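# Move bike from floor rack and stand it on kickstand

## Task

Get the bicycle out of the floor stand and leave it upright on its own kickstand. When finished, nothing else may be in contact with the bike: no wall, no furniture, no loose item, and not the stand either (the stand is loose and can slide). The robot must have released the bike and backed away, since a bike that only stays up because the robot holds it does not count. The robot itself must not fall or be left leaning, or the task fails.

## Robot and tools

Robot: a Hello Robot Stretch 3 with one arm. It has a two-wheeled base (0.33 m long, 0.34 m wide), a lift that slides up a mast, and a telescoping arm that reaches out to the robot's right side. It has no sideways drive, so you move the gripper forward or back by driving the base. Turning on the spot pivots about the wheel-axle midpoint, 0.05 m behind the front edge. With arm retracted and wrist folded, the swept turning circle has radius 0.28 m; an unfolded, level wrist reaches beyond it.

Frames: base frame has its origin on the floor between the drive wheels, x forward, y left, z up. hand_pose is reported in it, located where closed fingertips meet; with wrist joints at zero its x axis is up, y points back along the arm toward the mast, z toward the rear. Odometry frame is the base frame at the start of the scene; heading is positive to the left, range -3.142 to 3.142.

execute_actions takes "actions", a list run in order. Each action may hold "robot", "steps" (1 to 450 control steps at 30 per second, default 1) and "until". {"steps": n} alone just waits. "robot" is either one command, a list of up to 8 commands run one after another (items may also be {"pause_s": s}, up to 15 s), or {"stop": true}, which brakes everything and clears the queue. A command contains any of:
- "base": exactly one of {"translate_m": d} (a relative straight drive in metres from where the base is when this command begins; forward positive; |d| at most 1) or {"rotate_rad": d} (a relative turn in place, radians, left/counter-clockwise positive; |d| at most 3.2).
- "joints": absolute targets by name, single numbers each; unnamed joints keep their current goal. lift_m 0 to 1.1 (arm height on the mast, m); arm_m 0 to 0.52 (extension, m); wrist_yaw_rad -1.345 to 4.42 (0 along the arm, positive swings toward the front, 3.0 folded over the base); wrist_pitch_rad -1.57 to 0.451 (0 level, negative tips fingertips down); wrist_roll_rad -2.911 to 2.911 (0 fingers side by side, level); gripper_m -0.089 to 0.179 (larger is wider; real fingertip gap is about 0.007 less when nearly shut, 0.025 less when fully open, zero below 0.007); head_pan_rad -3.953 to 1.73 (0 forward, positive left, -1.57 looks along the arm); head_tilt_rad -1.53 to 0.419 (negative down).
- "contact_limits": {"arm_m": e}, effort percent 1 to 100 at which the arm motion halts; lower is gentler, too low halts immediately. It holds until the arm's next command.
Base and joint motions in one command start together and keep running across later actions and during thinking. A new command overrides at once and discards the rest of an older queue. Any out-of-range value or invalid action rejects the entire call.

"until" ends an action early when all its conditions hold. {"robot": {"status": "ended"}} waits until nothing reads "moving" and the queue is not "running". Other fields (x, y, heading, base_status, each joint reading, its _goal and _status, refusals, queue, queue_left) take a comparison like [">", 0.3] or a status word or ["!=", "moving"]. {"any": {"status": "ended"}} fires when any one motion ends. Do not wait for a reading with "=".

Speed: the base reaches 0.30 m/s and 1.9 rad/s only when stowed (lift_m under 0.30, arm_m under 0.03, wrist_yaw_rad over 2.54); otherwise 0.10 m/s and 0.63 rad/s.

Gripping: command gripper_m smaller than the object's width (smaller squeezes harder); to release, open at least 0.02 past the touch value. Neither the reading nor "done" proves a hold. Overgripping triggers a stall guard that weakens the grip; send a different value to squeeze again.

Self-collision: fold or unfold the wrist only with lift_m between 0.32 and 0.95, wrist_pitch_rad -0.4, roll near 0; once folded, lift may go down to 0.25. With wrist_yaw_rad below -0.4 keep pitch at -0.5 or lower.

Result lines: base_status with progress and goal in brackets; joint_goals; joint_status (moving, done, off_target, contact_stop, time_out, stopped, not_commanded, torque_fault); measured_speeds; refusals, queue (idle, running, done, dropped, stopped) and queue_left; lines starting refused:, dropped:, replaced:; on_its_own (goal the robot changed itself, slack or powered-off joints, a tilt warning when base_tilt drifts 3 degrees or more); contact_limits; base_odometry, turned_by_wheels, turned_by_imu; base_tilt in degrees (forward/right positive, few-degree fixed bias); motor_effort in percent with peak in brackets; lidar_m, 12 distances in 30-degree sectors starting straight ahead and going counter-clockwise, plane 0.17 m above floor; wrist_depth_mm and head_depth_mm, 7x7 grids of median depth. Each result also brings one image per camera: head_camera, nav_camera, wrist_camera. zoom_image takes "camera" and "region" [x0, y0, x1, y1] in pixels (max 504 by 504) of that camera's latest image.

Contact: the arm and lift halt and go slack on firm pushing; wrist, head and base do not and keep shoving. Long hard pushing can power a wrist servo off for 10 s (torque_fault), during which its goals are refused. Tipping risk: pushing with the gripper above about 0.45 m, a second push after a contact_stop, driving while holding or pushing something fixed, or snagging while driving (especially backward). If tilted, reverse in small steps, free the gripper, and lower lift_m to about 0.2.

Avoid drops, slams, hard hits and heavy pushing. Wait until every motion has ended, then call finished_scene with {"scene": n}; it cannot be undone.

Each tool is called after "Request:" as a command line: name --argument value for each argument, lists and objects as JSON in quotes; but a table of rows of numbers goes row by row, as --pt "numbers of a row", without its own name.

## Session

Request:
execute_actions --actions '[]'

Scene clock: 0.00 s.
robot.base_odometry: x=+0.000 y=+0.000 heading=+0.000 (m, m, rad; robot's odometry frame)
robot.turned_by_wheels: +0.000 (rad since the last result)
robot.turned_by_imu: +0.000 (rad since the last result)
robot.base_tilt: forward=-2.5 right=-1.3 (deg)
robot.lidar_m: 1.21 2.12 2.25 2.63 4.02 2.23 1.68 1.62 1.13 0.85 0.82 0.86
robot.head_depth_mm: 1045 1049 1047 1048 1046 1052 1056 / 1204 1205 1204 1209 1209 1206 1209 / 1413 1414 1420 1423 1421 1422 1431 / 1715 1715 1718 1726 1728 1733 1732 / 1965 2121 2131 2167 2161 2186 1994 / 1968 2071 2081 2072 2102 2120 2060 / 1922 1949 1982 1999 1998 2017 1980
robot.base_status: not_commanded
robot.joint_positions: lift_m=+0.486 arm_m=+0.001 wrist_yaw_rad=+2.851 wrist_pitch_rad=-0.332 wrist_roll_rad=-0.011 gripper_m=+0.037 head_pan_rad=-0.015 head_tilt_rad=+0.005
robot.joint_goals: lift_m=+0.486 arm_m=+0.001 wrist_yaw_rad=+2.851 wrist_pitch_rad=-0.332 wrist_roll_rad=-0.011 gripper_m=+0.037 head_pan_rad=-0.015 head_tilt_rad=+0.005
robot.joint_status: lift_m=not_commanded arm_m=not_commanded wrist_yaw_rad=not_commanded wrist_pitch_rad=not_commanded wrist_roll_rad=not_commanded gripper_m=not_commanded head_pan_rad=not_commanded head_tilt_rad=not_commanded
robot.measured_speeds: translate_m=+0.000 rotate_rad=+0.000 lift_m=+0.000 arm_m=+0.000 wrist_yaw_rad=+0.000 wrist_pitch_rad=+0.000 wrist_roll_rad=+0.000 head_pan_rad=+0.000 head_tilt_rad=+0.000
robot: refusals=0 queue=idle queue_left=0
robot.motor_effort: left_wheel=+1 right_wheel=+0 lift_m=+30 arm_m=+0 wrist_yaw_rad=+1 wrist_pitch_rad=+4 wrist_roll_rad=+0 gripper_m=-1 head_pan_rad=-1 head_tilt_rad=+2 (%)
robot.hand_pose: x=+0.0459 y=+0.0787 z=+0.5185 quat_wxyz=(+0.217, +0.703, +0.016, +0.677) (m; robot's base frame)
robot.wrist_depth_mm: - - - - - - - / - - - - - - - / - - - - - - - / - - - - - - - / 970 - - 946 - 942 966 / 797 - 794 797 801 781 778 / 679 670 659 659 655 653 663
pictures: head_camera (sideways: a quarter turn clockwise sets it upright), nav_camera (sideways: a quarter turn counterclockwise sets it upright), wrist_camera
Images, in order (width x height): head_camera 896x504, nav_camera 672x504, wrist_camera 644x364.

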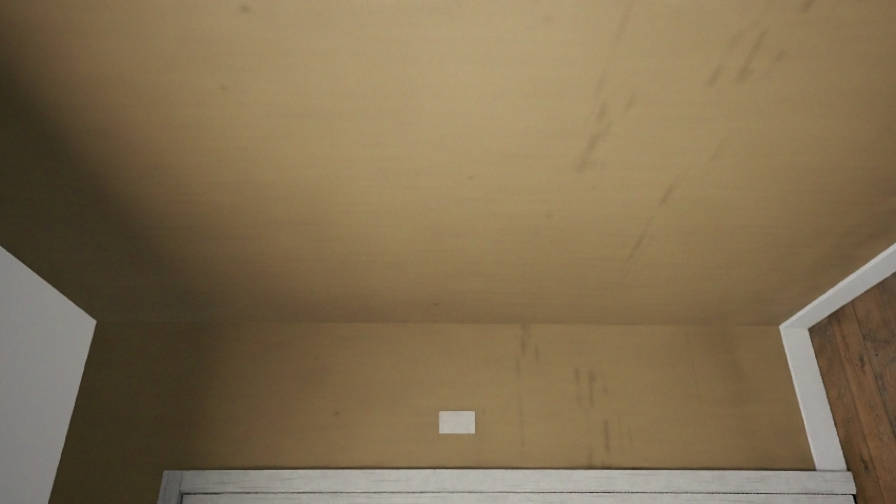

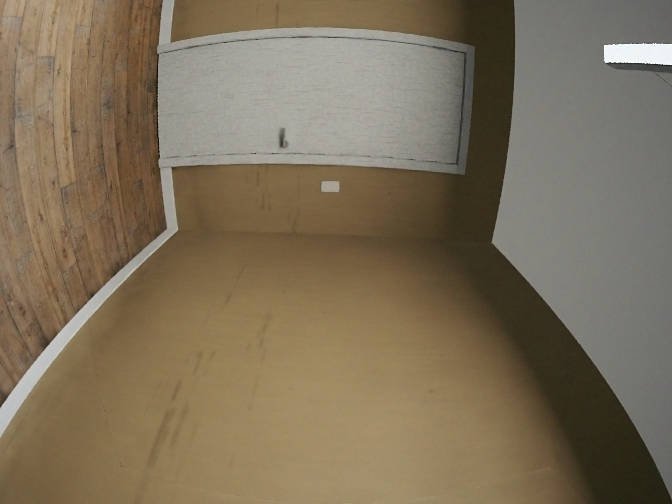

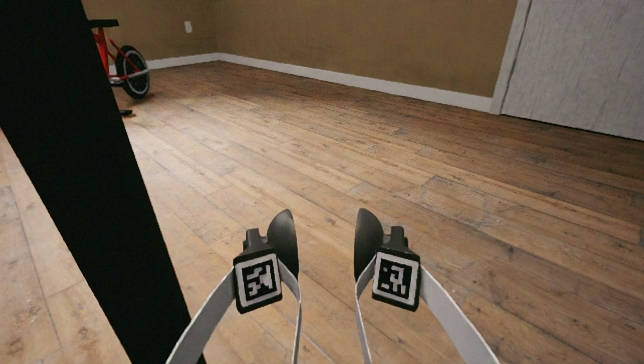

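Request:
execute_actions --actions '[{"robot":{"base":{"rotate_rad":2.0},"joints":{"head_tilt_rad":-0.5,"head_pan_rad":0}},"steps":450,"until":{"robot":{"status":"ended"}}}]'

Scene clock: 4.23 s.
robot.base_odometry: x=+0.000 y=+0.000 heading=+2.000 (m, m, rad; robot's odometry frame)
robot.turned_by_wheels: +2.000 (rad since the last result)
robot.turned_by_imu: +2.005 (rad since the last result)
robot.base_tilt: forward=-2.4 right=-1.2 (deg)
robot.lidar_m: 2.06 2.52 1.73 1.62 1.28 0.88 0.82 0.84 1.08 2.12 2.16 2.81
robot.head_depth_mm: 3347 3626 3750 2525 1896 1518 1268 / 3329 3622 3546 2531 1899 1512 1268 / 3302 3584 3303 2408 1880 1515 1267 / 3253 3590 3776 2295 1888 1514 1266 / 3262 3497 3760 2540 1894 1508 1261 / 3268 3539 3720 2517 1877 1513 1263 / 3199 3525 3727 2507 1886 1509 1262
robot.base_status: done (rotate_rad +1.9999 of +2.0000)
robot.joint_positions: lift_m=+0.486 arm_m=+0.001 wrist_yaw_rad=+2.851 wrist_pitch_rad=-0.332 wrist_roll_rad=-0.011 gripper_m=+0.037 head_pan_rad=-0.007 head_tilt_rad=-0.494
robot.joint_goals: lift_m=+0.486 arm_m=+0.001 wrist_yaw_rad=+2.851 wrist_pitch_rad=-0.332 wrist_roll_rad=-0.011 gripper_m=+0.037 head_pan_rad=+0.000 head_tilt_rad=-0.500
robot.joint_status: lift_m=not_commanded arm_m=not_commanded wrist_yaw_rad=not_commanded wrist_pitch_rad=not_commanded wrist_roll_rad=not_commanded gripper_m=not_commanded head_pan_rad=done head_tilt_rad=done
robot.measured_speeds: translate_m=+0.000 rotate_rad=+0.000 lift_m=+0.000 arm_m=+0.000 wrist_yaw_rad=+0.000 wrist_pitch_rad=+0.000 wrist_roll_rad=+0.000 head_pan_rad=+0.000 head_tilt_rad=+0.000
robot: refusals=0 queue=done queue_left=0
robot.motor_effort: left_wheel=-3(7) right_wheel=+3(8) lift_m=+30(30) arm_m=+0(0) wrist_yaw_rad=+0(0) wrist_pitch_rad=+4(5) wrist_roll_rad=+0(0) gripper_m=+0(0) head_pan_rad=+5(8) head_tilt_rad=-3(21) (%)
robot.hand_pose: x=+0.0459 y=+0.0787 z=+0.5185 quat_wxyz=(+0.217, +0.703, +0.016, +0.677) (m; robot's base frame)
robot.wrist_depth_mm: - - - - - - - / - - - - - - - / - - - - - - - / - - - - - - - / 935 - - 930 - 936 933 / 808 - 788 760 794 780 759 / 663 653 655 652 660 653 657
pictures: head_camera (sideways: a quarter turn clockwise sets it upright), nav_camera (sideways: a quarter turn counterclockwise sets it upright), wrist_camera
Images, in order (width x height): head_camera 896x504, nav_camera 672x504, wrist_camera 644x364.

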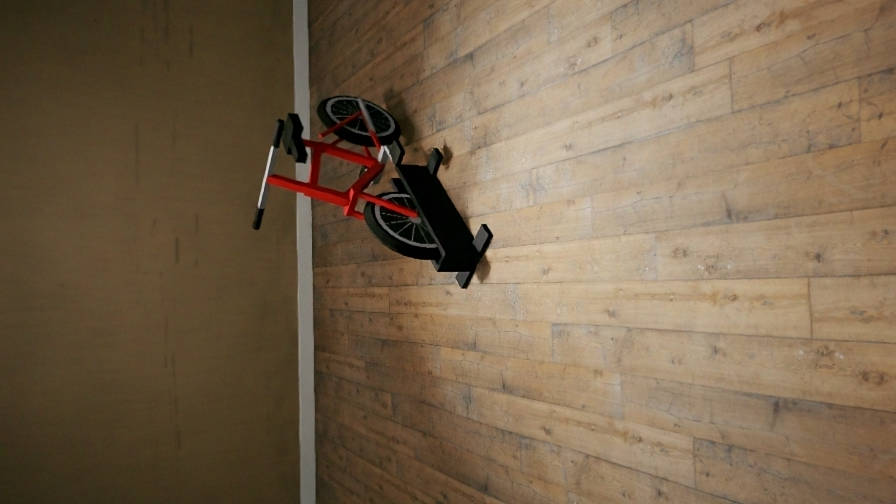

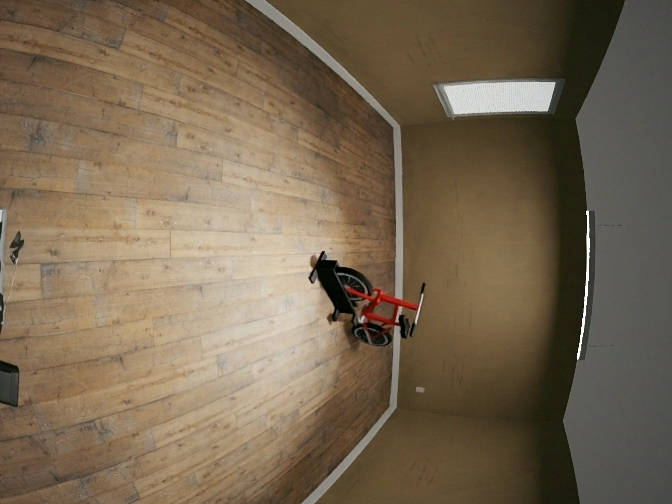

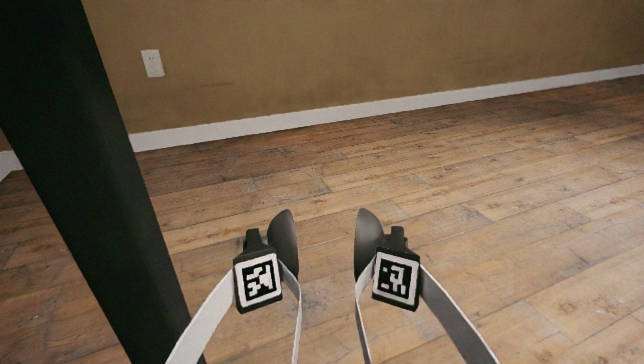

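Request:
zoom_image --camera "head_camera" --region '[230,70,530,310]'

Region (230, 70, 530, 310) of head_camera's 896x504 image, scaled by 1.680, with more detail than that image has; it fills the top 403 rows of this view, and the rest is white.

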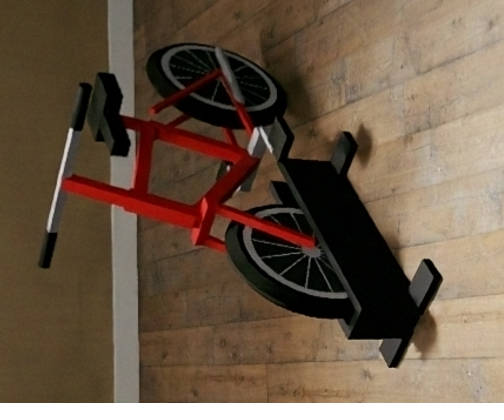

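Request:
execute_actions --actions '[{"robot":[{"base":{"rotate_rad":-0.435},"joints":{"lift_m":0.27,"wrist_yaw_rad":3.0,"wrist_pitch_rad":-0.4}},{"base":{"translate_m":1}},{"base":{"translate_m":1}},{"base":{"translate_m":0.2}},{"base":{"rotate_rad":2.87},"joints":{"head_pan_rad":-1.57,"head_tilt_rad":-0.95}}],"steps":450,"until":{"robot":{"status":"ended"}}},{"steps":300,"until":{"robot":{"status":"ended"}}}]'

Scene clock: 22.80 s.
robot.base_odometry: x=+0.013 y=+2.200 heading=-1.848 (m, m, rad; robot's odometry frame)
robot.turned_by_wheels: +2.435 (rad since the last result)
robot.turned_by_imu: +2.439 (rad since the last result)
robot.base_tilt: forward=-2.3 right=-1.3 (deg)
robot.lidar_m: 3.04 2.73 2.26 1.27 1.07 1.07 1.22 2.02 0.80 0.78 0.80 2.69
robot.head_depth_mm: 2040 2073 1755 1261 1345 1208 1090 / 2204 2074 1717 1260 1339 1206 1120 / 2363 2090 1080 1322 1348 1211 - / 2460 2079 1649 1419 1342 1221 - / 2525 2020 1682 1313 1344 1203 1091 / 2524 2079 1685 1280 1348 1207 1091 / 2503 2077 1764 1287 1349 1207 1092
robot.base_status: done (rotate_rad +2.8699 of +2.8700)
robot.joint_positions: lift_m=+0.270 arm_m=+0.001 wrist_yaw_rad=+2.999 wrist_pitch_rad=-0.413 wrist_roll_rad=-0.011 gripper_m=+0.037 head_pan_rad=-1.563 head_tilt_rad=-0.938
robot.joint_goals: lift_m=+0.270 arm_m=+0.001 wrist_yaw_rad=+3.000 wrist_pitch_rad=-0.400 wrist_roll_rad=-0.011 gripper_m=+0.037 head_pan_rad=-1.570 head_tilt_rad=-0.950
robot.joint_status: lift_m=done arm_m=not_commanded wrist_yaw_rad=done wrist_pitch_rad=done wrist_roll_rad=not_commanded gripper_m=not_commanded head_pan_rad=done head_tilt_rad=done
robot.measured_speeds: translate_m=+0.000 rotate_rad=+0.000 lift_m=+0.000 arm_m=+0.000 wrist_yaw_rad=+0.000 wrist_pitch_rad=+0.000 wrist_roll_rad=+0.000 head_pan_rad=+0.000 head_tilt_rad=+0.000
robot: refusals=0 queue=done queue_left=0
robot.motor_effort: left_wheel=-2(12) right_wheel=+3(13) lift_m=+27(30) arm_m=-1(1) wrist_yaw_rad=+1(4) wrist_pitch_rad=+4(5) wrist_roll_rad=+0(0) gripper_m=+0(1) head_pan_rad=-5(51) head_tilt_rad=-4(23) (%)
robot.hand_pose: x=+0.0108 y=+0.0768 z=+0.2840 quat_wxyz=(+0.194, +0.696, +0.096, +0.684) (m; robot's base frame)
robot.wrist_depth_mm: 789 - - - - - - / 854 - - - - - - / 838 911 929 912 914 895 884 / 709 715 689 701 688 696 681 / 564 568 - 560 570 554 560 / 481 497 - - 477 470 471 / 425 - - - 404 403 409
pictures: head_camera (sideways: a quarter turn clockwise sets it upright), nav_camera (sideways: a quarter turn counterclockwise sets it upright), wrist_camera
Images, in order (width x height): head_camera 896x504, nav_camera 672x504, wrist_camera 644x364.

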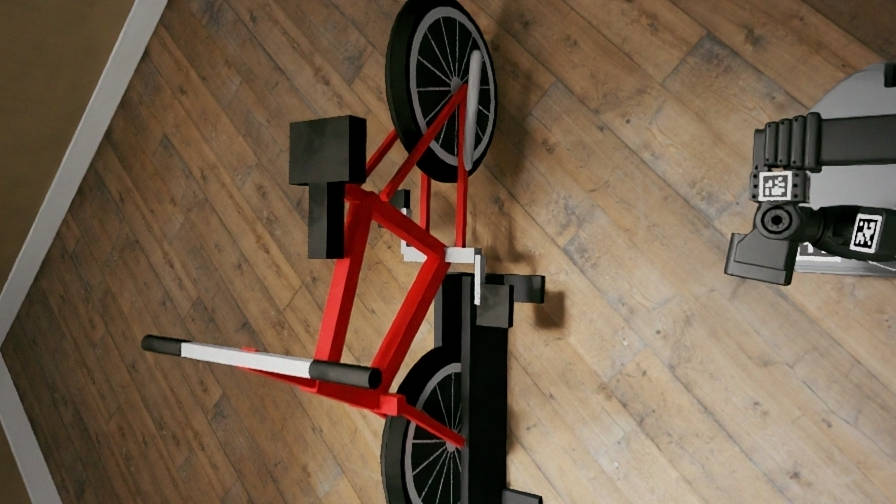

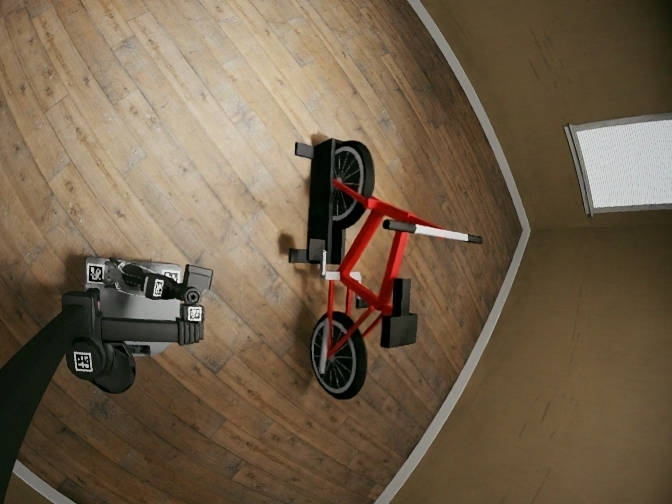

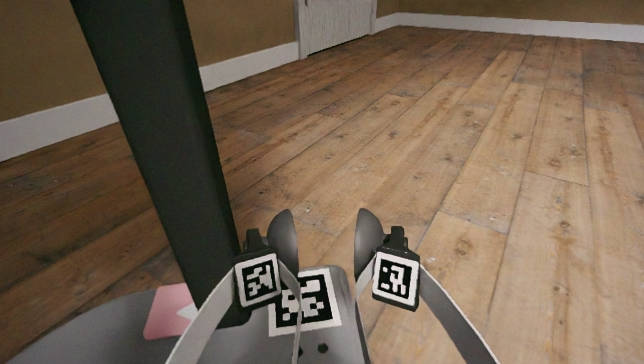

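Request:
execute_actions --actions '[{"robot":[{"base":{"translate_m":-0.33},"joints":{"lift_m":0.34}},{"joints":{"wrist_yaw_rad":0,"gripper_m":0.0,"wrist_roll_rad":0}},{"joints":{"arm_m":0.18,"lift_m":0.28}}],"steps":450,"until":{"robot":{"status":"ended"}}}]'

Scene clock: 32.23 s.
robot.base_odometry: x=+0.103 y=+2.517 heading=-1.848 (m, m, rad; robot's odometry frame)
robot.turned_by_wheels: +0.000 (rad since the last result)
robot.turned_by_imu: -0.001 (rad since the last result)
robot.base_tilt: forward=-2.6 right=-1.4 (deg)
robot.lidar_m: 3.34 2.96 1.77 0.99 0.83 0.83 0.95 1.58 1.81 0.77 0.79 1.07
robot.head_depth_mm: 1810 1977 1756 1522 1344 1206 1091 / 1976 2068 1755 1529 1340 1199 1118 / 2169 2075 1751 1441 1369 1185 - / 2337 2090 1757 1264 1346 1201 1120 / 2454 2071 1686 1354 1347 1201 1093 / 2533 2089 1123 1475 1346 1208 1096 / 2524 2084 1691 1322 1354 1205 1093
robot.base_status: done (translate_m -0.3300 of -0.3300)
robot.joint_positions: lift_m=+0.280 arm_m=+0.180 wrist_yaw_rad=+0.001 wrist_pitch_rad=-0.413 wrist_roll_rad=-0.006 gripper_m=+0.000 head_pan_rad=-1.564 head_tilt_rad=-0.938
robot.joint_goals: lift_m=+0.280 arm_m=+0.180 wrist_yaw_rad=+0.000 wrist_pitch_rad=-0.400 wrist_roll_rad=+0.000 gripper_m=+0.000 head_pan_rad=-1.570 head_tilt_rad=-0.950
robot.joint_status: lift_m=done arm_m=done wrist_yaw_rad=done wrist_pitch_rad=done wrist_roll_rad=done gripper_m=done head_pan_rad=done head_tilt_rad=done
robot.measured_speeds: translate_m=+0.000 rotate_rad=+0.000 lift_m=+0.000 arm_m=+0.000 wrist_yaw_rad=+0.000 wrist_pitch_rad=+0.000 wrist_roll_rad=+0.000 head_pan_rad=+0.000 head_tilt_rad=+0.000
robot: refusals=0 queue=done queue_left=0
robot.motor_effort: left_wheel=-2(11) right_wheel=+3(6) lift_m=+27(35) arm_m=+5(6) wrist_yaw_rad=+0(3) wrist_pitch_rad=+4(4) wrist_roll_rad=+3(2) gripper_m=-3(81) head_pan_rad=-4(5) head_tilt_rad=-4(5) (%)
robot.hand_pose: x=-0.0213 y=-0.5496 z=+0.2938 quat_wxyz=(+0.695, +0.146, -0.689, -0.145) (m; robot's base frame)
robot.wrist_depth_mm: 333 - 314 328 - - - / - 333 330 337 - - - / 457 377 359 369 830 916 911 / 412 385 375 404 650 715 707 / 528 588 455 446 570 581 572 / 467 485 489 - 490 481 483 / 424 426 415 414 418 410 411
pictures: head_camera (sideways: a quarter turn clockwise sets it upright), nav_camera (sideways: a quarter turn counterclockwise sets it upright), wrist_camera
Images, in order (width x height): head_camera 896x504, nav_camera 672x504, wrist_camera 644x364.

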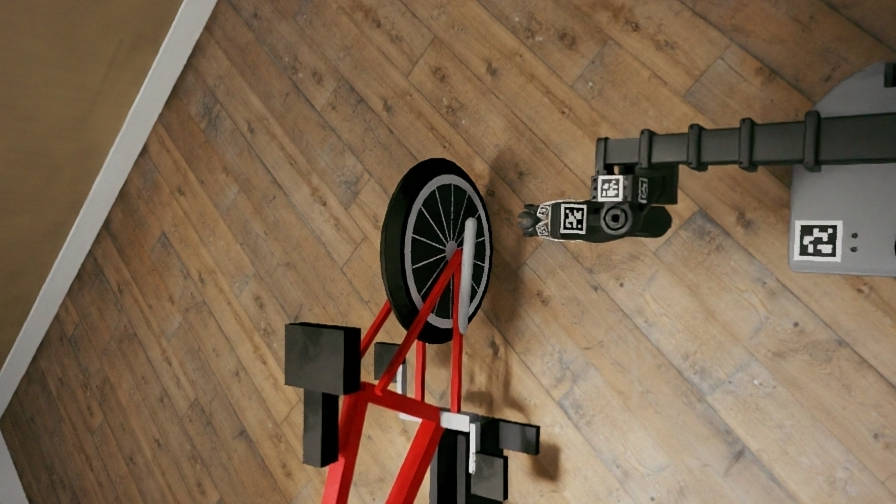

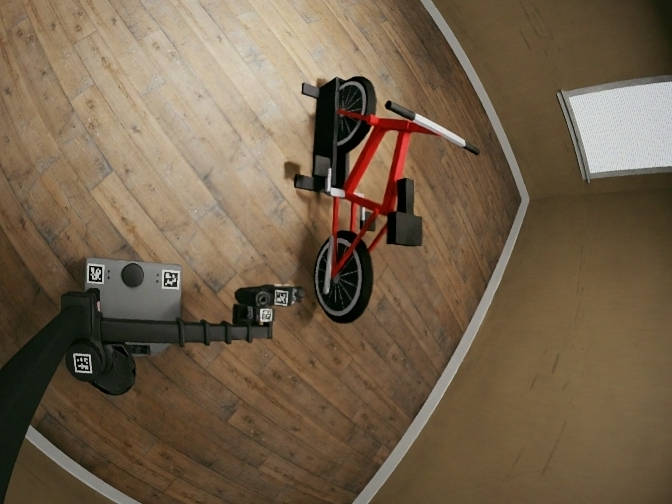

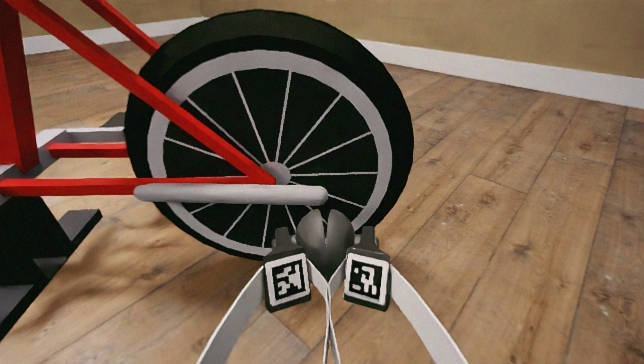

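Request:
execute_actions --actions '[{"robot":{"base":{"translate_m":0.025},"joints":{"arm_m":0.33,"lift_m":0.265}},"steps":450,"until":{"robot":{"status":"ended"}}}]'

Scene clock: 34.57 s.
robot.base_odometry: x=+0.096 y=+2.493 heading=-1.848 (m, m, rad; robot's odometry frame)
robot.turned_by_wheels: +0.000 (rad since the last result)
robot.turned_by_imu: +0.000 (rad since the last result)
robot.base_tilt: forward=-2.3 right=-1.3 (deg)
robot.lidar_m: 3.31 2.94 1.76 1.01 0.85 0.85 0.97 1.60 1.83 0.77 0.94 1.07
robot.head_depth_mm: 1832 1977 1748 1527 1344 1206 1089 / 1998 2075 1752 1525 1347 1205 1120 / 2175 2076 1752 1283 1313 1206 - / 2353 2071 1765 1238 1348 1202 1120 / 2462 2082 1391 1445 1348 1206 1089 / 2541 2080 1378 1446 1350 1204 1091 / 2545 2088 1769 1318 1348 1209 1095
robot.base_status: done (translate_m +0.0250 of +0.0250)
robot.joint_positions: lift_m=+0.265 arm_m=+0.330 wrist_yaw_rad=+0.001 wrist_pitch_rad=-0.413 wrist_roll_rad=-0.006 gripper_m=+0.000 head_pan_rad=-1.564 head_tilt_rad=-0.938
robot.joint_goals: lift_m=+0.265 arm_m=+0.330 wrist_yaw_rad=+0.000 wrist_pitch_rad=-0.400 wrist_roll_rad=+0.000 gripper_m=+0.000 head_pan_rad=-1.570 head_tilt_rad=-0.950
robot.joint_status: lift_m=done arm_m=done wrist_yaw_rad=done wrist_pitch_rad=done wrist_roll_rad=done gripper_m=done head_pan_rad=done head_tilt_rad=done
robot.measured_speeds: translate_m=+0.000 rotate_rad=+0.000 lift_m=+0.000 arm_m=+0.000 wrist_yaw_rad=+0.000 wrist_pitch_rad=+0.000 wrist_roll_rad=+0.000 head_pan_rad=+0.000 head_tilt_rad=+0.000
robot: refusals=0 queue=done queue_left=0
robot.motor_effort: left_wheel=-2(4) right_wheel=+3(8) lift_m=+27(28) arm_m=+5(6) wrist_yaw_rad=-1(1) wrist_pitch_rad=+4(4) wrist_roll_rad=+3(3) gripper_m=-2(2) head_pan_rad=-4(4) head_tilt_rad=-4(4) (%)
robot.hand_pose: x=-0.0213 y=-0.6996 z=+0.2788 quat_wxyz=(+0.695, +0.146, -0.689, -0.145) (m; robot's base frame)
robot.wrist_depth_mm: - - 181 188 - - 964 / - 189 185 189 200 - - / 193 202 205 207 212 878 889 / 309 213 229 231 236 642 666 / 536 252 247 252 267 524 547 / 250 242 241 - 306 470 455 / 411 394 354 357 387 398 395
pictures: head_camera (sideways: a quarter turn clockwise sets it upright), nav_camera (sideways: a quarter turn counterclockwise sets it upright), wrist_camera
Images, in order (width x height): head_camera 896x504, nav_camera 672x504, wrist_camera 644x364.

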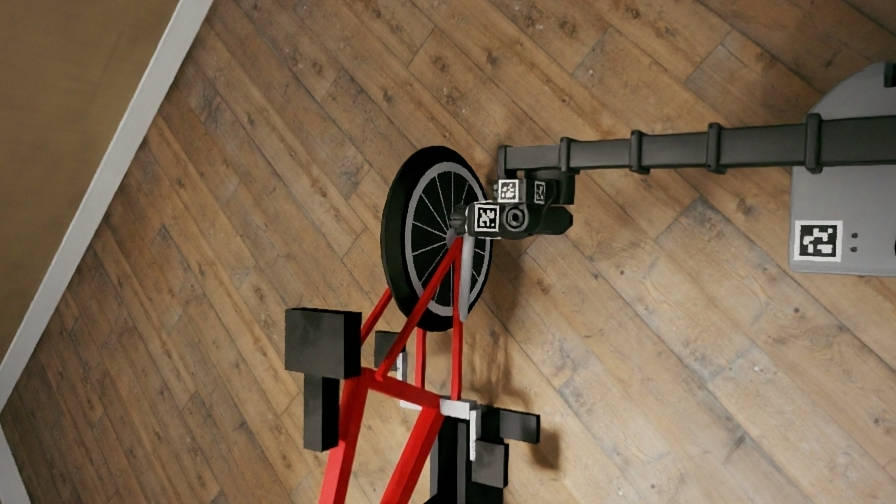

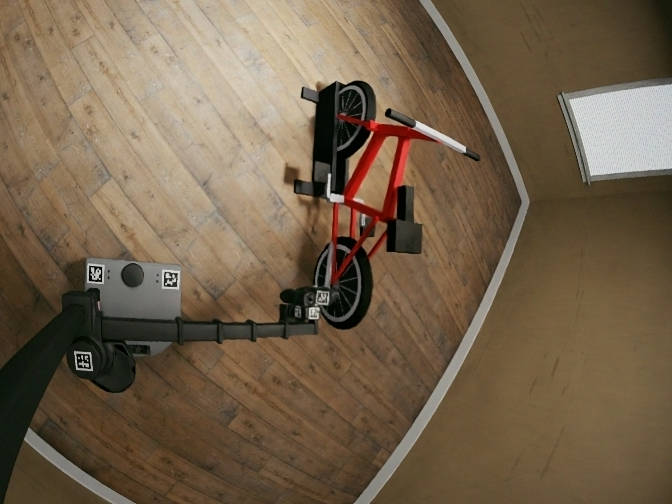

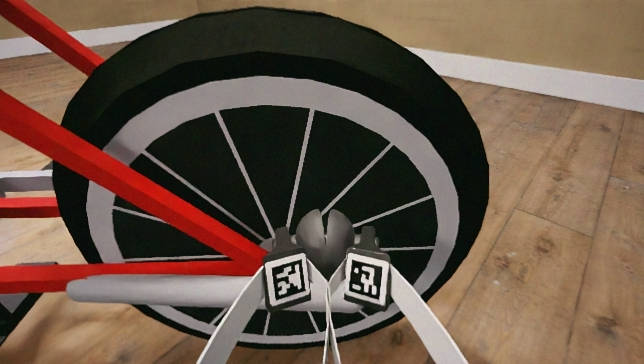

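Request:
execute_actions --actions '[{"robot":{"joints":{"arm_m":0.34,"lift_m":0.16}},"steps":450,"until":{"robot":{"status":"ended"}}}]'

Scene clock: 35.90 s.
robot.base_odometry: x=+0.096 y=+2.493 heading=-1.848 (m, m, rad; robot's odometry frame)
robot.turned_by_wheels: +0.000 (rad since the last result)
robot.turned_by_imu: +0.000 (rad since the last result)
robot.base_tilt: forward=-2.4 right=-1.4 (deg)
robot.lidar_m: 3.30 2.94 1.77 1.00 0.85 0.85 0.96 1.61 1.83 0.78 0.95 1.07
robot.head_depth_mm: 1830 1982 1761 1516 1343 1206 1089 / 1980 2064 1764 1525 1342 1200 1121 / 2178 2075 1757 1299 1323 1205 - / 2348 2080 1768 1258 1324 1204 1118 / 2467 2073 1383 1446 1342 1202 1094 / 2533 2072 1101 1418 1348 1201 1093 / 2531 2078 1690 1330 1348 1208 1093
robot.base_status: done (translate_m +0.0250 of +0.0250)
robot.joint_positions: lift_m=+0.190 arm_m=+0.339 wrist_yaw_rad=-0.001 wrist_pitch_rad=-0.365 wrist_roll_rad=-0.006 gripper_m=+0.000 head_pan_rad=-1.564 head_tilt_rad=-0.939
robot.joint_goals: lift_m=+0.190 arm_m=+0.340 wrist_yaw_rad=+0.000 wrist_pitch_rad=-0.400 wrist_roll_rad=+0.000 gripper_m=+0.000 head_pan_rad=-1.570 head_tilt_rad=-0.950
robot.joint_status: lift_m=contact_stop arm_m=done wrist_yaw_rad=done wrist_pitch_rad=done wrist_roll_rad=done gripper_m=done head_pan_rad=done head_tilt_rad=done
robot.measured_speeds: translate_m=+0.000 rotate_rad=+0.000 lift_m=+0.002 arm_m=+0.000 wrist_yaw_rad=+0.000 wrist_pitch_rad=+0.000 wrist_roll_rad=+0.000 head_pan_rad=+0.000 head_tilt_rad=+0.000
robot: refusals=0 queue=dropped queue_left=0
robot.on_its_own: lift_m is slack since a contact_stop, until your next command for it (your +0.160 is given up)
robot.motor_effort: left_wheel=-2(4) right_wheel=+2(7) lift_m=+27(26) arm_m=+9(12) wrist_yaw_rad=+1(2) wrist_pitch_rad=-13(18) wrist_roll_rad=+3(3) gripper_m=-2(2) head_pan_rad=-4(4) head_tilt_rad=-4(4) (%)
robot.hand_pose: x=-0.0218 y=-0.7150 z=+0.2149 quat_wxyz=(+0.698, +0.129, -0.693, -0.129) (m; robot's base frame)
robot.wrist_depth_mm: 167 169 170 172 174 - 998 / 159 180 183 185 188 210 - / 195 179 200 202 205 217 820 / 212 215 210 221 223 253 601 / 194 193 190 - 247 457 473 / 413 267 267 - 283 399 392 / 345 346 319 317 343 341 339
pictures: head_camera (sideways: a quarter turn clockwise sets it upright), nav_camera (sideways: a quarter turn counterclockwise sets it upright), wrist_camera
Images, in order (width x height): head_camera 896x504, nav_camera 672x504, wrist_camera 644x364.

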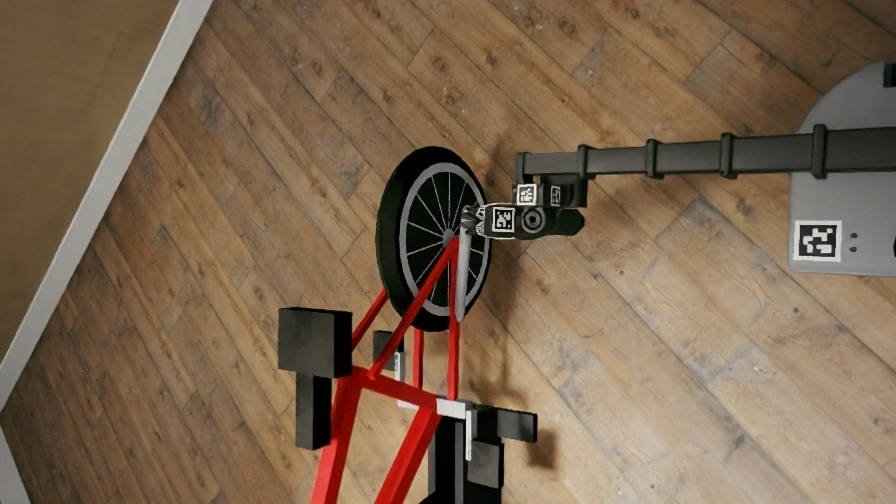

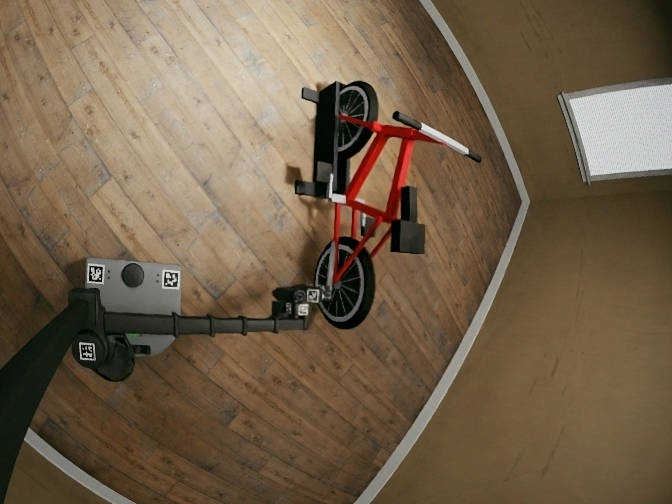

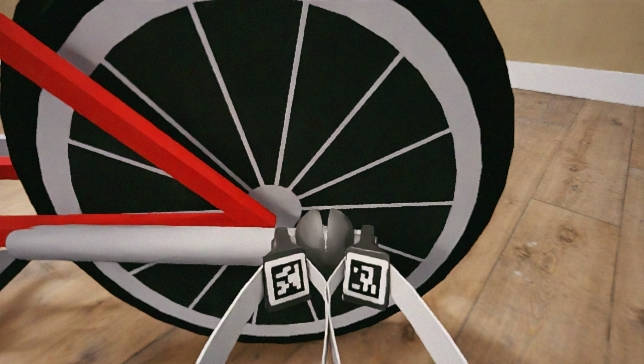

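Request:
execute_actions --actions '[{"robot":[{"base":{"translate_m":-0.015},"joints":{"lift_m":0.235}},{"joints":{"arm_m":0.37}},{"joints":{"lift_m":0.13}}],"steps":450,"until":{"robot":{"status":"ended"}}}]'

Scene clock: 38.97 s.
robot.base_odometry: x=+0.100 y=+2.508 heading=-1.848 (m, m, rad; robot's odometry frame)
robot.turned_by_wheels: +0.000 (rad since the last result)
robot.turned_by_imu: +0.000 (rad since the last result)
robot.base_tilt: forward=-2.2 right=-1.5 (deg)
robot.lidar_m: 3.31 2.95 1.76 0.99 0.84 0.84 0.96 1.59 1.82 0.78 0.81 1.08
robot.head_depth_mm: 1821 1972 1749 1517 1345 1205 1089 / 1982 2075 1756 1522 1344 1198 1118 / 2155 2077 1754 1299 1316 1204 - / 2348 2081 1766 1251 1346 1203 1122 / 2462 2080 1382 1440 1344 1203 1089 / 2532 2088 1103 1446 1347 1208 1093 / 2528 2093 1686 1329 1349 1209 1096
robot.base_status: done (translate_m -0.0150 of -0.0150)
robot.joint_positions: lift_m=+0.195 arm_m=+0.370 wrist_yaw_rad=+0.002 wrist_pitch_rad=-0.359 wrist_roll_rad=-0.006 gripper_m=+0.000 head_pan_rad=-1.564 head_tilt_rad=-0.939
robot.joint_goals: lift_m=+0.196 arm_m=+0.370 wrist_yaw_rad=+0.000 wrist_pitch_rad=-0.400 wrist_roll_rad=+0.000 gripper_m=+0.000 head_pan_rad=-1.570 head_tilt_rad=-0.950
robot.joint_status: lift_m=contact_stop arm_m=done wrist_yaw_rad=done wrist_pitch_rad=done wrist_roll_rad=done gripper_m=done head_pan_rad=done head_tilt_rad=done
robot.measured_speeds: translate_m=+0.000 rotate_rad=+0.000 lift_m=-0.021 arm_m=+0.000 wrist_yaw_rad=+0.000 wrist_pitch_rad=+0.192 wrist_roll_rad=+0.000 head_pan_rad=+0.000 head_tilt_rad=+0.000
robot: refusals=0 queue=dropped queue_left=0
robot.on_its_own: lift_m is slack since a contact_stop, until your next command for it (your +0.130 is given up)
robot.motor_effort: left_wheel=-2(5) right_wheel=+2(7) lift_m=+32(34) arm_m=+5(8) wrist_yaw_rad=-2(3) wrist_pitch_rad=-19(20) wrist_roll_rad=+3(2) gripper_m=-2(2) head_pan_rad=-4(4) head_tilt_rad=-4(4) (%)
robot.hand_pose: x=-0.0211 y=-0.7461 z=+0.2216 quat_wxyz=(+0.698, +0.127, -0.693, -0.125) (m; robot's base frame)
robot.wrist_depth_mm: 141 142 144 145 149 - 917 / 152 152 155 156 158 - 987 / 158 165 169 171 174 187 816 / 176 174 184 187 190 201 634 / 198 190 195 200 209 449 491 / 170 167 166 - 237 393 401 / 345 252 257 263 330 345 347
pictures: head_camera (sideways: a quarter turn clockwise sets it upright), nav_camera (sideways: a quarter turn counterclockwise sets it upright), wrist_camera
Images, in order (width x height): head_camera 896x504, nav_camera 672x504, wrist_camera 644x364.

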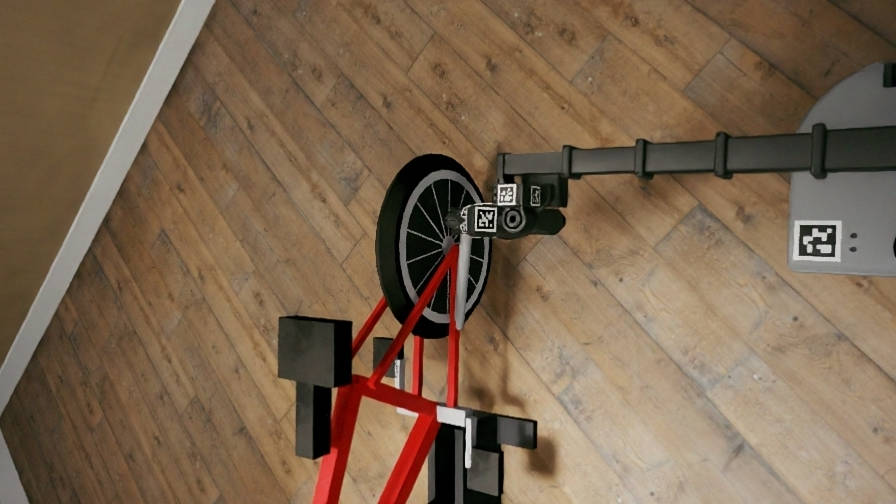

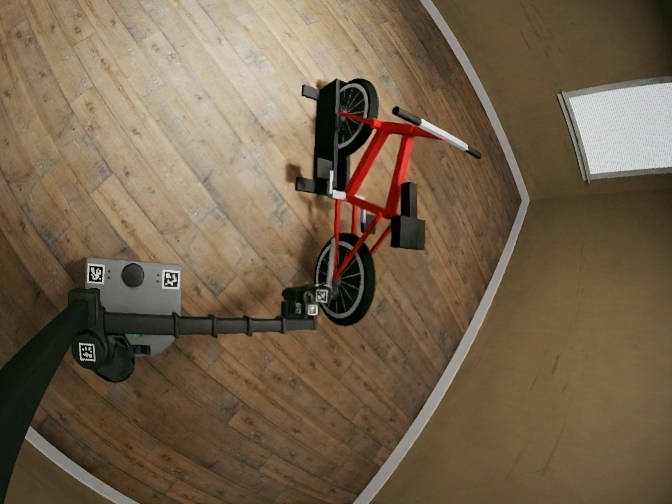

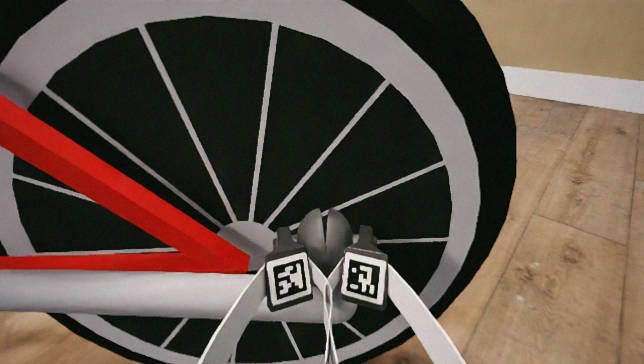

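Request:
execute_actions --actions '[{"robot":{"joints":{"lift_m":0.19,"wrist_pitch_rad":-0.75,"arm_m":0.39}},"steps":50,"until":{"robot":{"status":"ended"}}}]'

Scene clock: 40.10 s.
robot.base_odometry: x=+0.100 y=+2.508 heading=-1.848 (m, m, rad; robot's odometry frame)
robot.turned_by_wheels: +0.000 (rad since the last result)
robot.turned_by_imu: +0.000 (rad since the last result)
robot.base_tilt: forward=-2.4 right=-1.3 (deg)
robot.lidar_m: 3.34 2.95 1.77 1.00 0.84 0.84 0.95 1.58 1.82 0.68 0.81 1.07
robot.head_depth_mm: 1822 1969 1755 1517 1339 1202 1092 / 1979 2058 1751 1525 1345 1199 1118 / 2162 2072 1754 1343 1325 1203 - / 2329 2076 1758 1256 1348 1203 1121 / 2437 2083 1647 1440 1345 1204 1092 / 2537 2079 1085 1470 1346 1203 1096 / 2538 2073 1692 1329 1342 1205 1093
robot.base_status: done (translate_m -0.0150 of -0.0150)
robot.joint_positions: lift_m=+0.196 arm_m=+0.390 wrist_yaw_rad=-0.004 wrist_pitch_rad=-0.715 wrist_roll_rad=-0.001 gripper_m=+0.000 head_pan_rad=-1.564 head_tilt_rad=-0.940
robot.joint_goals: lift_m=+0.196 arm_m=+0.390 wrist_yaw_rad=+0.000 wrist_pitch_rad=-0.750 wrist_roll_rad=+0.000 gripper_m=+0.000 head_pan_rad=-1.570 head_tilt_rad=-0.950
robot.joint_status: lift_m=contact_stop arm_m=done wrist_yaw_rad=done wrist_pitch_rad=done wrist_roll_rad=done gripper_m=done head_pan_rad=done head_tilt_rad=done
robot.measured_speeds: translate_m=+0.000 rotate_rad=+0.000 lift_m=+0.000 arm_m=+0.000 wrist_yaw_rad=+0.000 wrist_pitch_rad=-0.024 wrist_roll_rad=+0.000 head_pan_rad=+0.000 head_tilt_rad=+0.000
robot: refusals=0 queue=dropped queue_left=0
robot.on_its_own: lift_m is slack since a contact_stop, until your next command for it (your +0.190 is given up)
robot.motor_effort: left_wheel=-3(4) right_wheel=+5(10) lift_m=+30(30) arm_m=+3(9) wrist_yaw_rad=+4(4) wrist_pitch_rad=-13(55) wrist_roll_rad=+0(2) gripper_m=-2(3) head_pan_rad=-4(4) head_tilt_rad=-3(4) (%)
robot.hand_pose: x=-0.0223 y=-0.7125 z=+0.1489 quat_wxyz=(+0.662, +0.246, -0.662, -0.249) (m; robot's base frame)
robot.wrist_depth_mm: 126 133 136 138 141 144 582 / 138 135 156 158 162 169 502 / 149 150 171 187 191 402 430 / 206 215 221 225 234 373 370 / 135 144 275 268 332 330 330 / 301 134 133 - 299 299 294 / 274 273 262 262 270 270 269
pictures: head_camera (sideways: a quarter turn clockwise sets it upright), nav_camera (sideways: a quarter turn counterclockwise sets it upright), wrist_camera
Images, in order (width x height): head_camera 896x504, nav_camera 672x504, wrist_camera 644x364.

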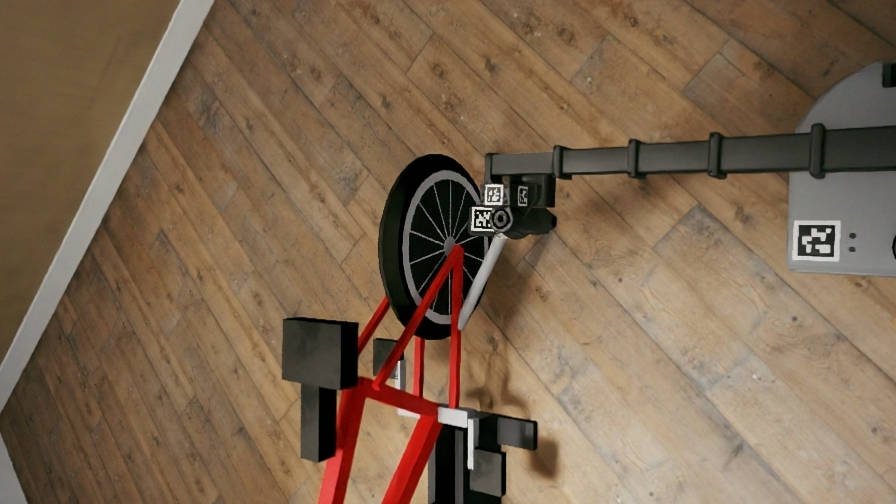

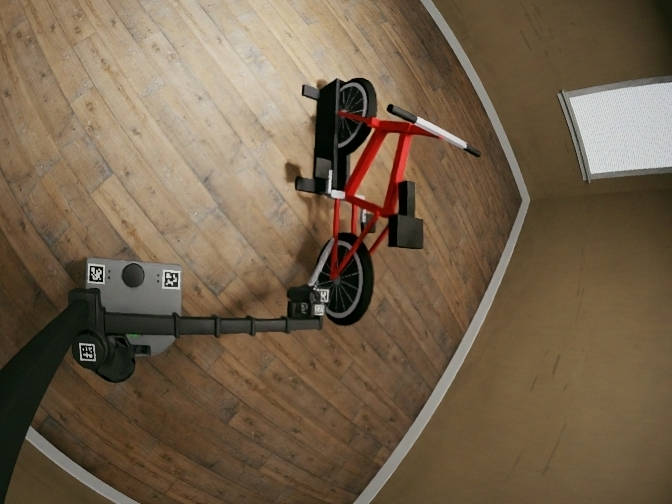

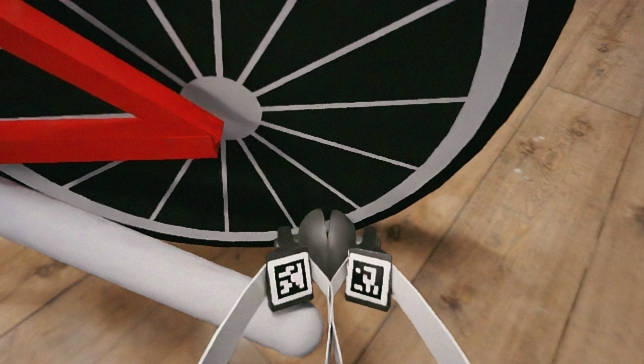

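Request:
execute_actions --actions '[{"robot":{"joints":{"lift_m":0.15}},"steps":50,"until":{"robot":{"status":"ended"}}},{"robot":{"base":{"translate_m":0.08}},"steps":80,"until":{"robot":{"status":"ended"}}}]'

Scene clock: 43.23 s.
robot.base_odometry: x=+0.079 y=+2.431 heading=-1.848 (m, m, rad; robot's odometry frame)
robot.turned_by_wheels: +0.000 (rad since the last result)
robot.turned_by_imu: +0.000 (rad since the last result)
robot.base_tilt: forward=-2.4 right=-1.4 (deg)
robot.lidar_m: 3.25 2.89 1.88 1.06 0.90 0.90 1.02 1.69 0.80 0.70 0.91 1.07
robot.head_depth_mm: 1881 2010 1754 1520 1341 1203 1090 / 2036 2062 1753 1495 1342 1202 1122 / 2217 2073 1756 1281 1322 1204 - / 2367 2068 1723 1286 1340 1204 1120 / 2508 2072 1049 1470 1343 1202 1093 / 2515 2068 1652 1367 1348 1211 1092 / 2536 2036 1691 1323 1346 1209 1096
robot.base_status: done (translate_m +0.0800 of +0.0800)
robot.joint_positions: lift_m=+0.150 arm_m=+0.390 wrist_yaw_rad=-0.002 wrist_pitch_rad=-0.757 wrist_roll_rad=-0.001 gripper_m=+0.000 head_pan_rad=-1.564 head_tilt_rad=-0.940
robot.joint_goals: lift_m=+0.150 arm_m=+0.390 wrist_yaw_rad=+0.000 wrist_pitch_rad=-0.750 wrist_roll_rad=+0.000 gripper_m=+0.000 head_pan_rad=-1.570 head_tilt_rad=-0.950
robot.joint_status: lift_m=done arm_m=done wrist_yaw_rad=done wrist_pitch_rad=done wrist_roll_rad=done gripper_m=done head_pan_rad=done head_tilt_rad=done
robot.measured_speeds: translate_m=+0.000 rotate_rad=+0.000 lift_m=+0.000 arm_m=+0.000 wrist_yaw_rad=+0.000 wrist_pitch_rad=+0.000 wrist_roll_rad=+0.000 head_pan_rad=+0.000 head_tilt_rad=+0.000
robot: refusals=0 queue=done queue_left=0
robot.motor_effort: left_wheel=+0(5) right_wheel=+1(16) lift_m=+26(30) arm_m=+3(3) wrist_yaw_rad=+2(8) wrist_pitch_rad=+2(13) wrist_roll_rad=+0(0) gripper_m=-1(2) head_pan_rad=-4(3) head_tilt_rad=-3(3) (%)
robot.hand_pose: x=-0.0219 y=-0.7045 z=+0.0954 quat_wxyz=(+0.657, +0.261, -0.657, -0.262) (m; robot's base frame)
robot.wrist_depth_mm: 108 109 111 113 141 147 149 / 161 158 160 165 167 171 175 / 352 188 191 194 200 204 330 / 306 304 236 242 250 296 297 / 274 272 273 281 270 266 268 / 247 247 246 - 246 242 243 / 226 225 225 224 225 222 219
pictures: head_camera (sideways: a quarter turn clockwise sets it upright), nav_camera (sideways: a quarter turn counterclockwise sets it upright), wrist_camera
Images, in order (width x height): head_camera 896x504, nav_camera 672x504, wrist_camera 644x364.

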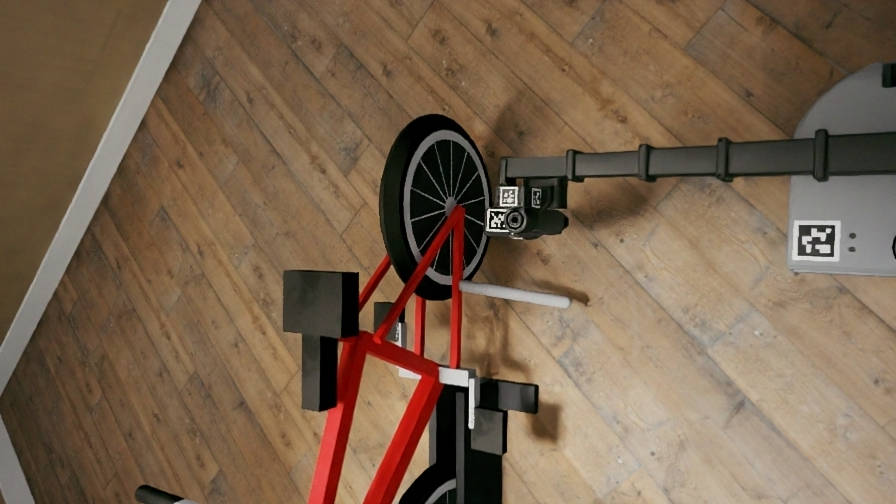

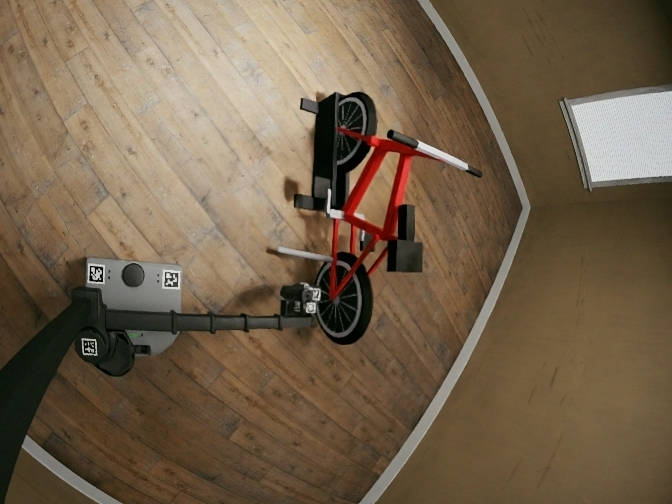

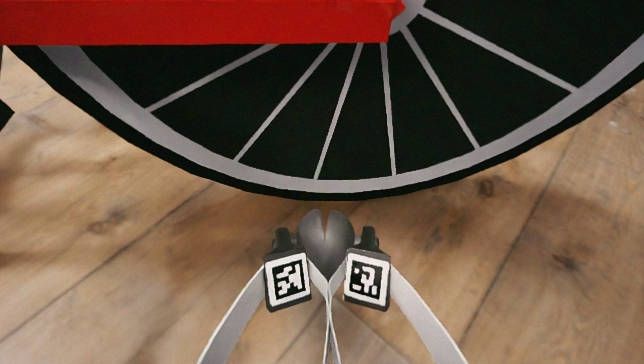

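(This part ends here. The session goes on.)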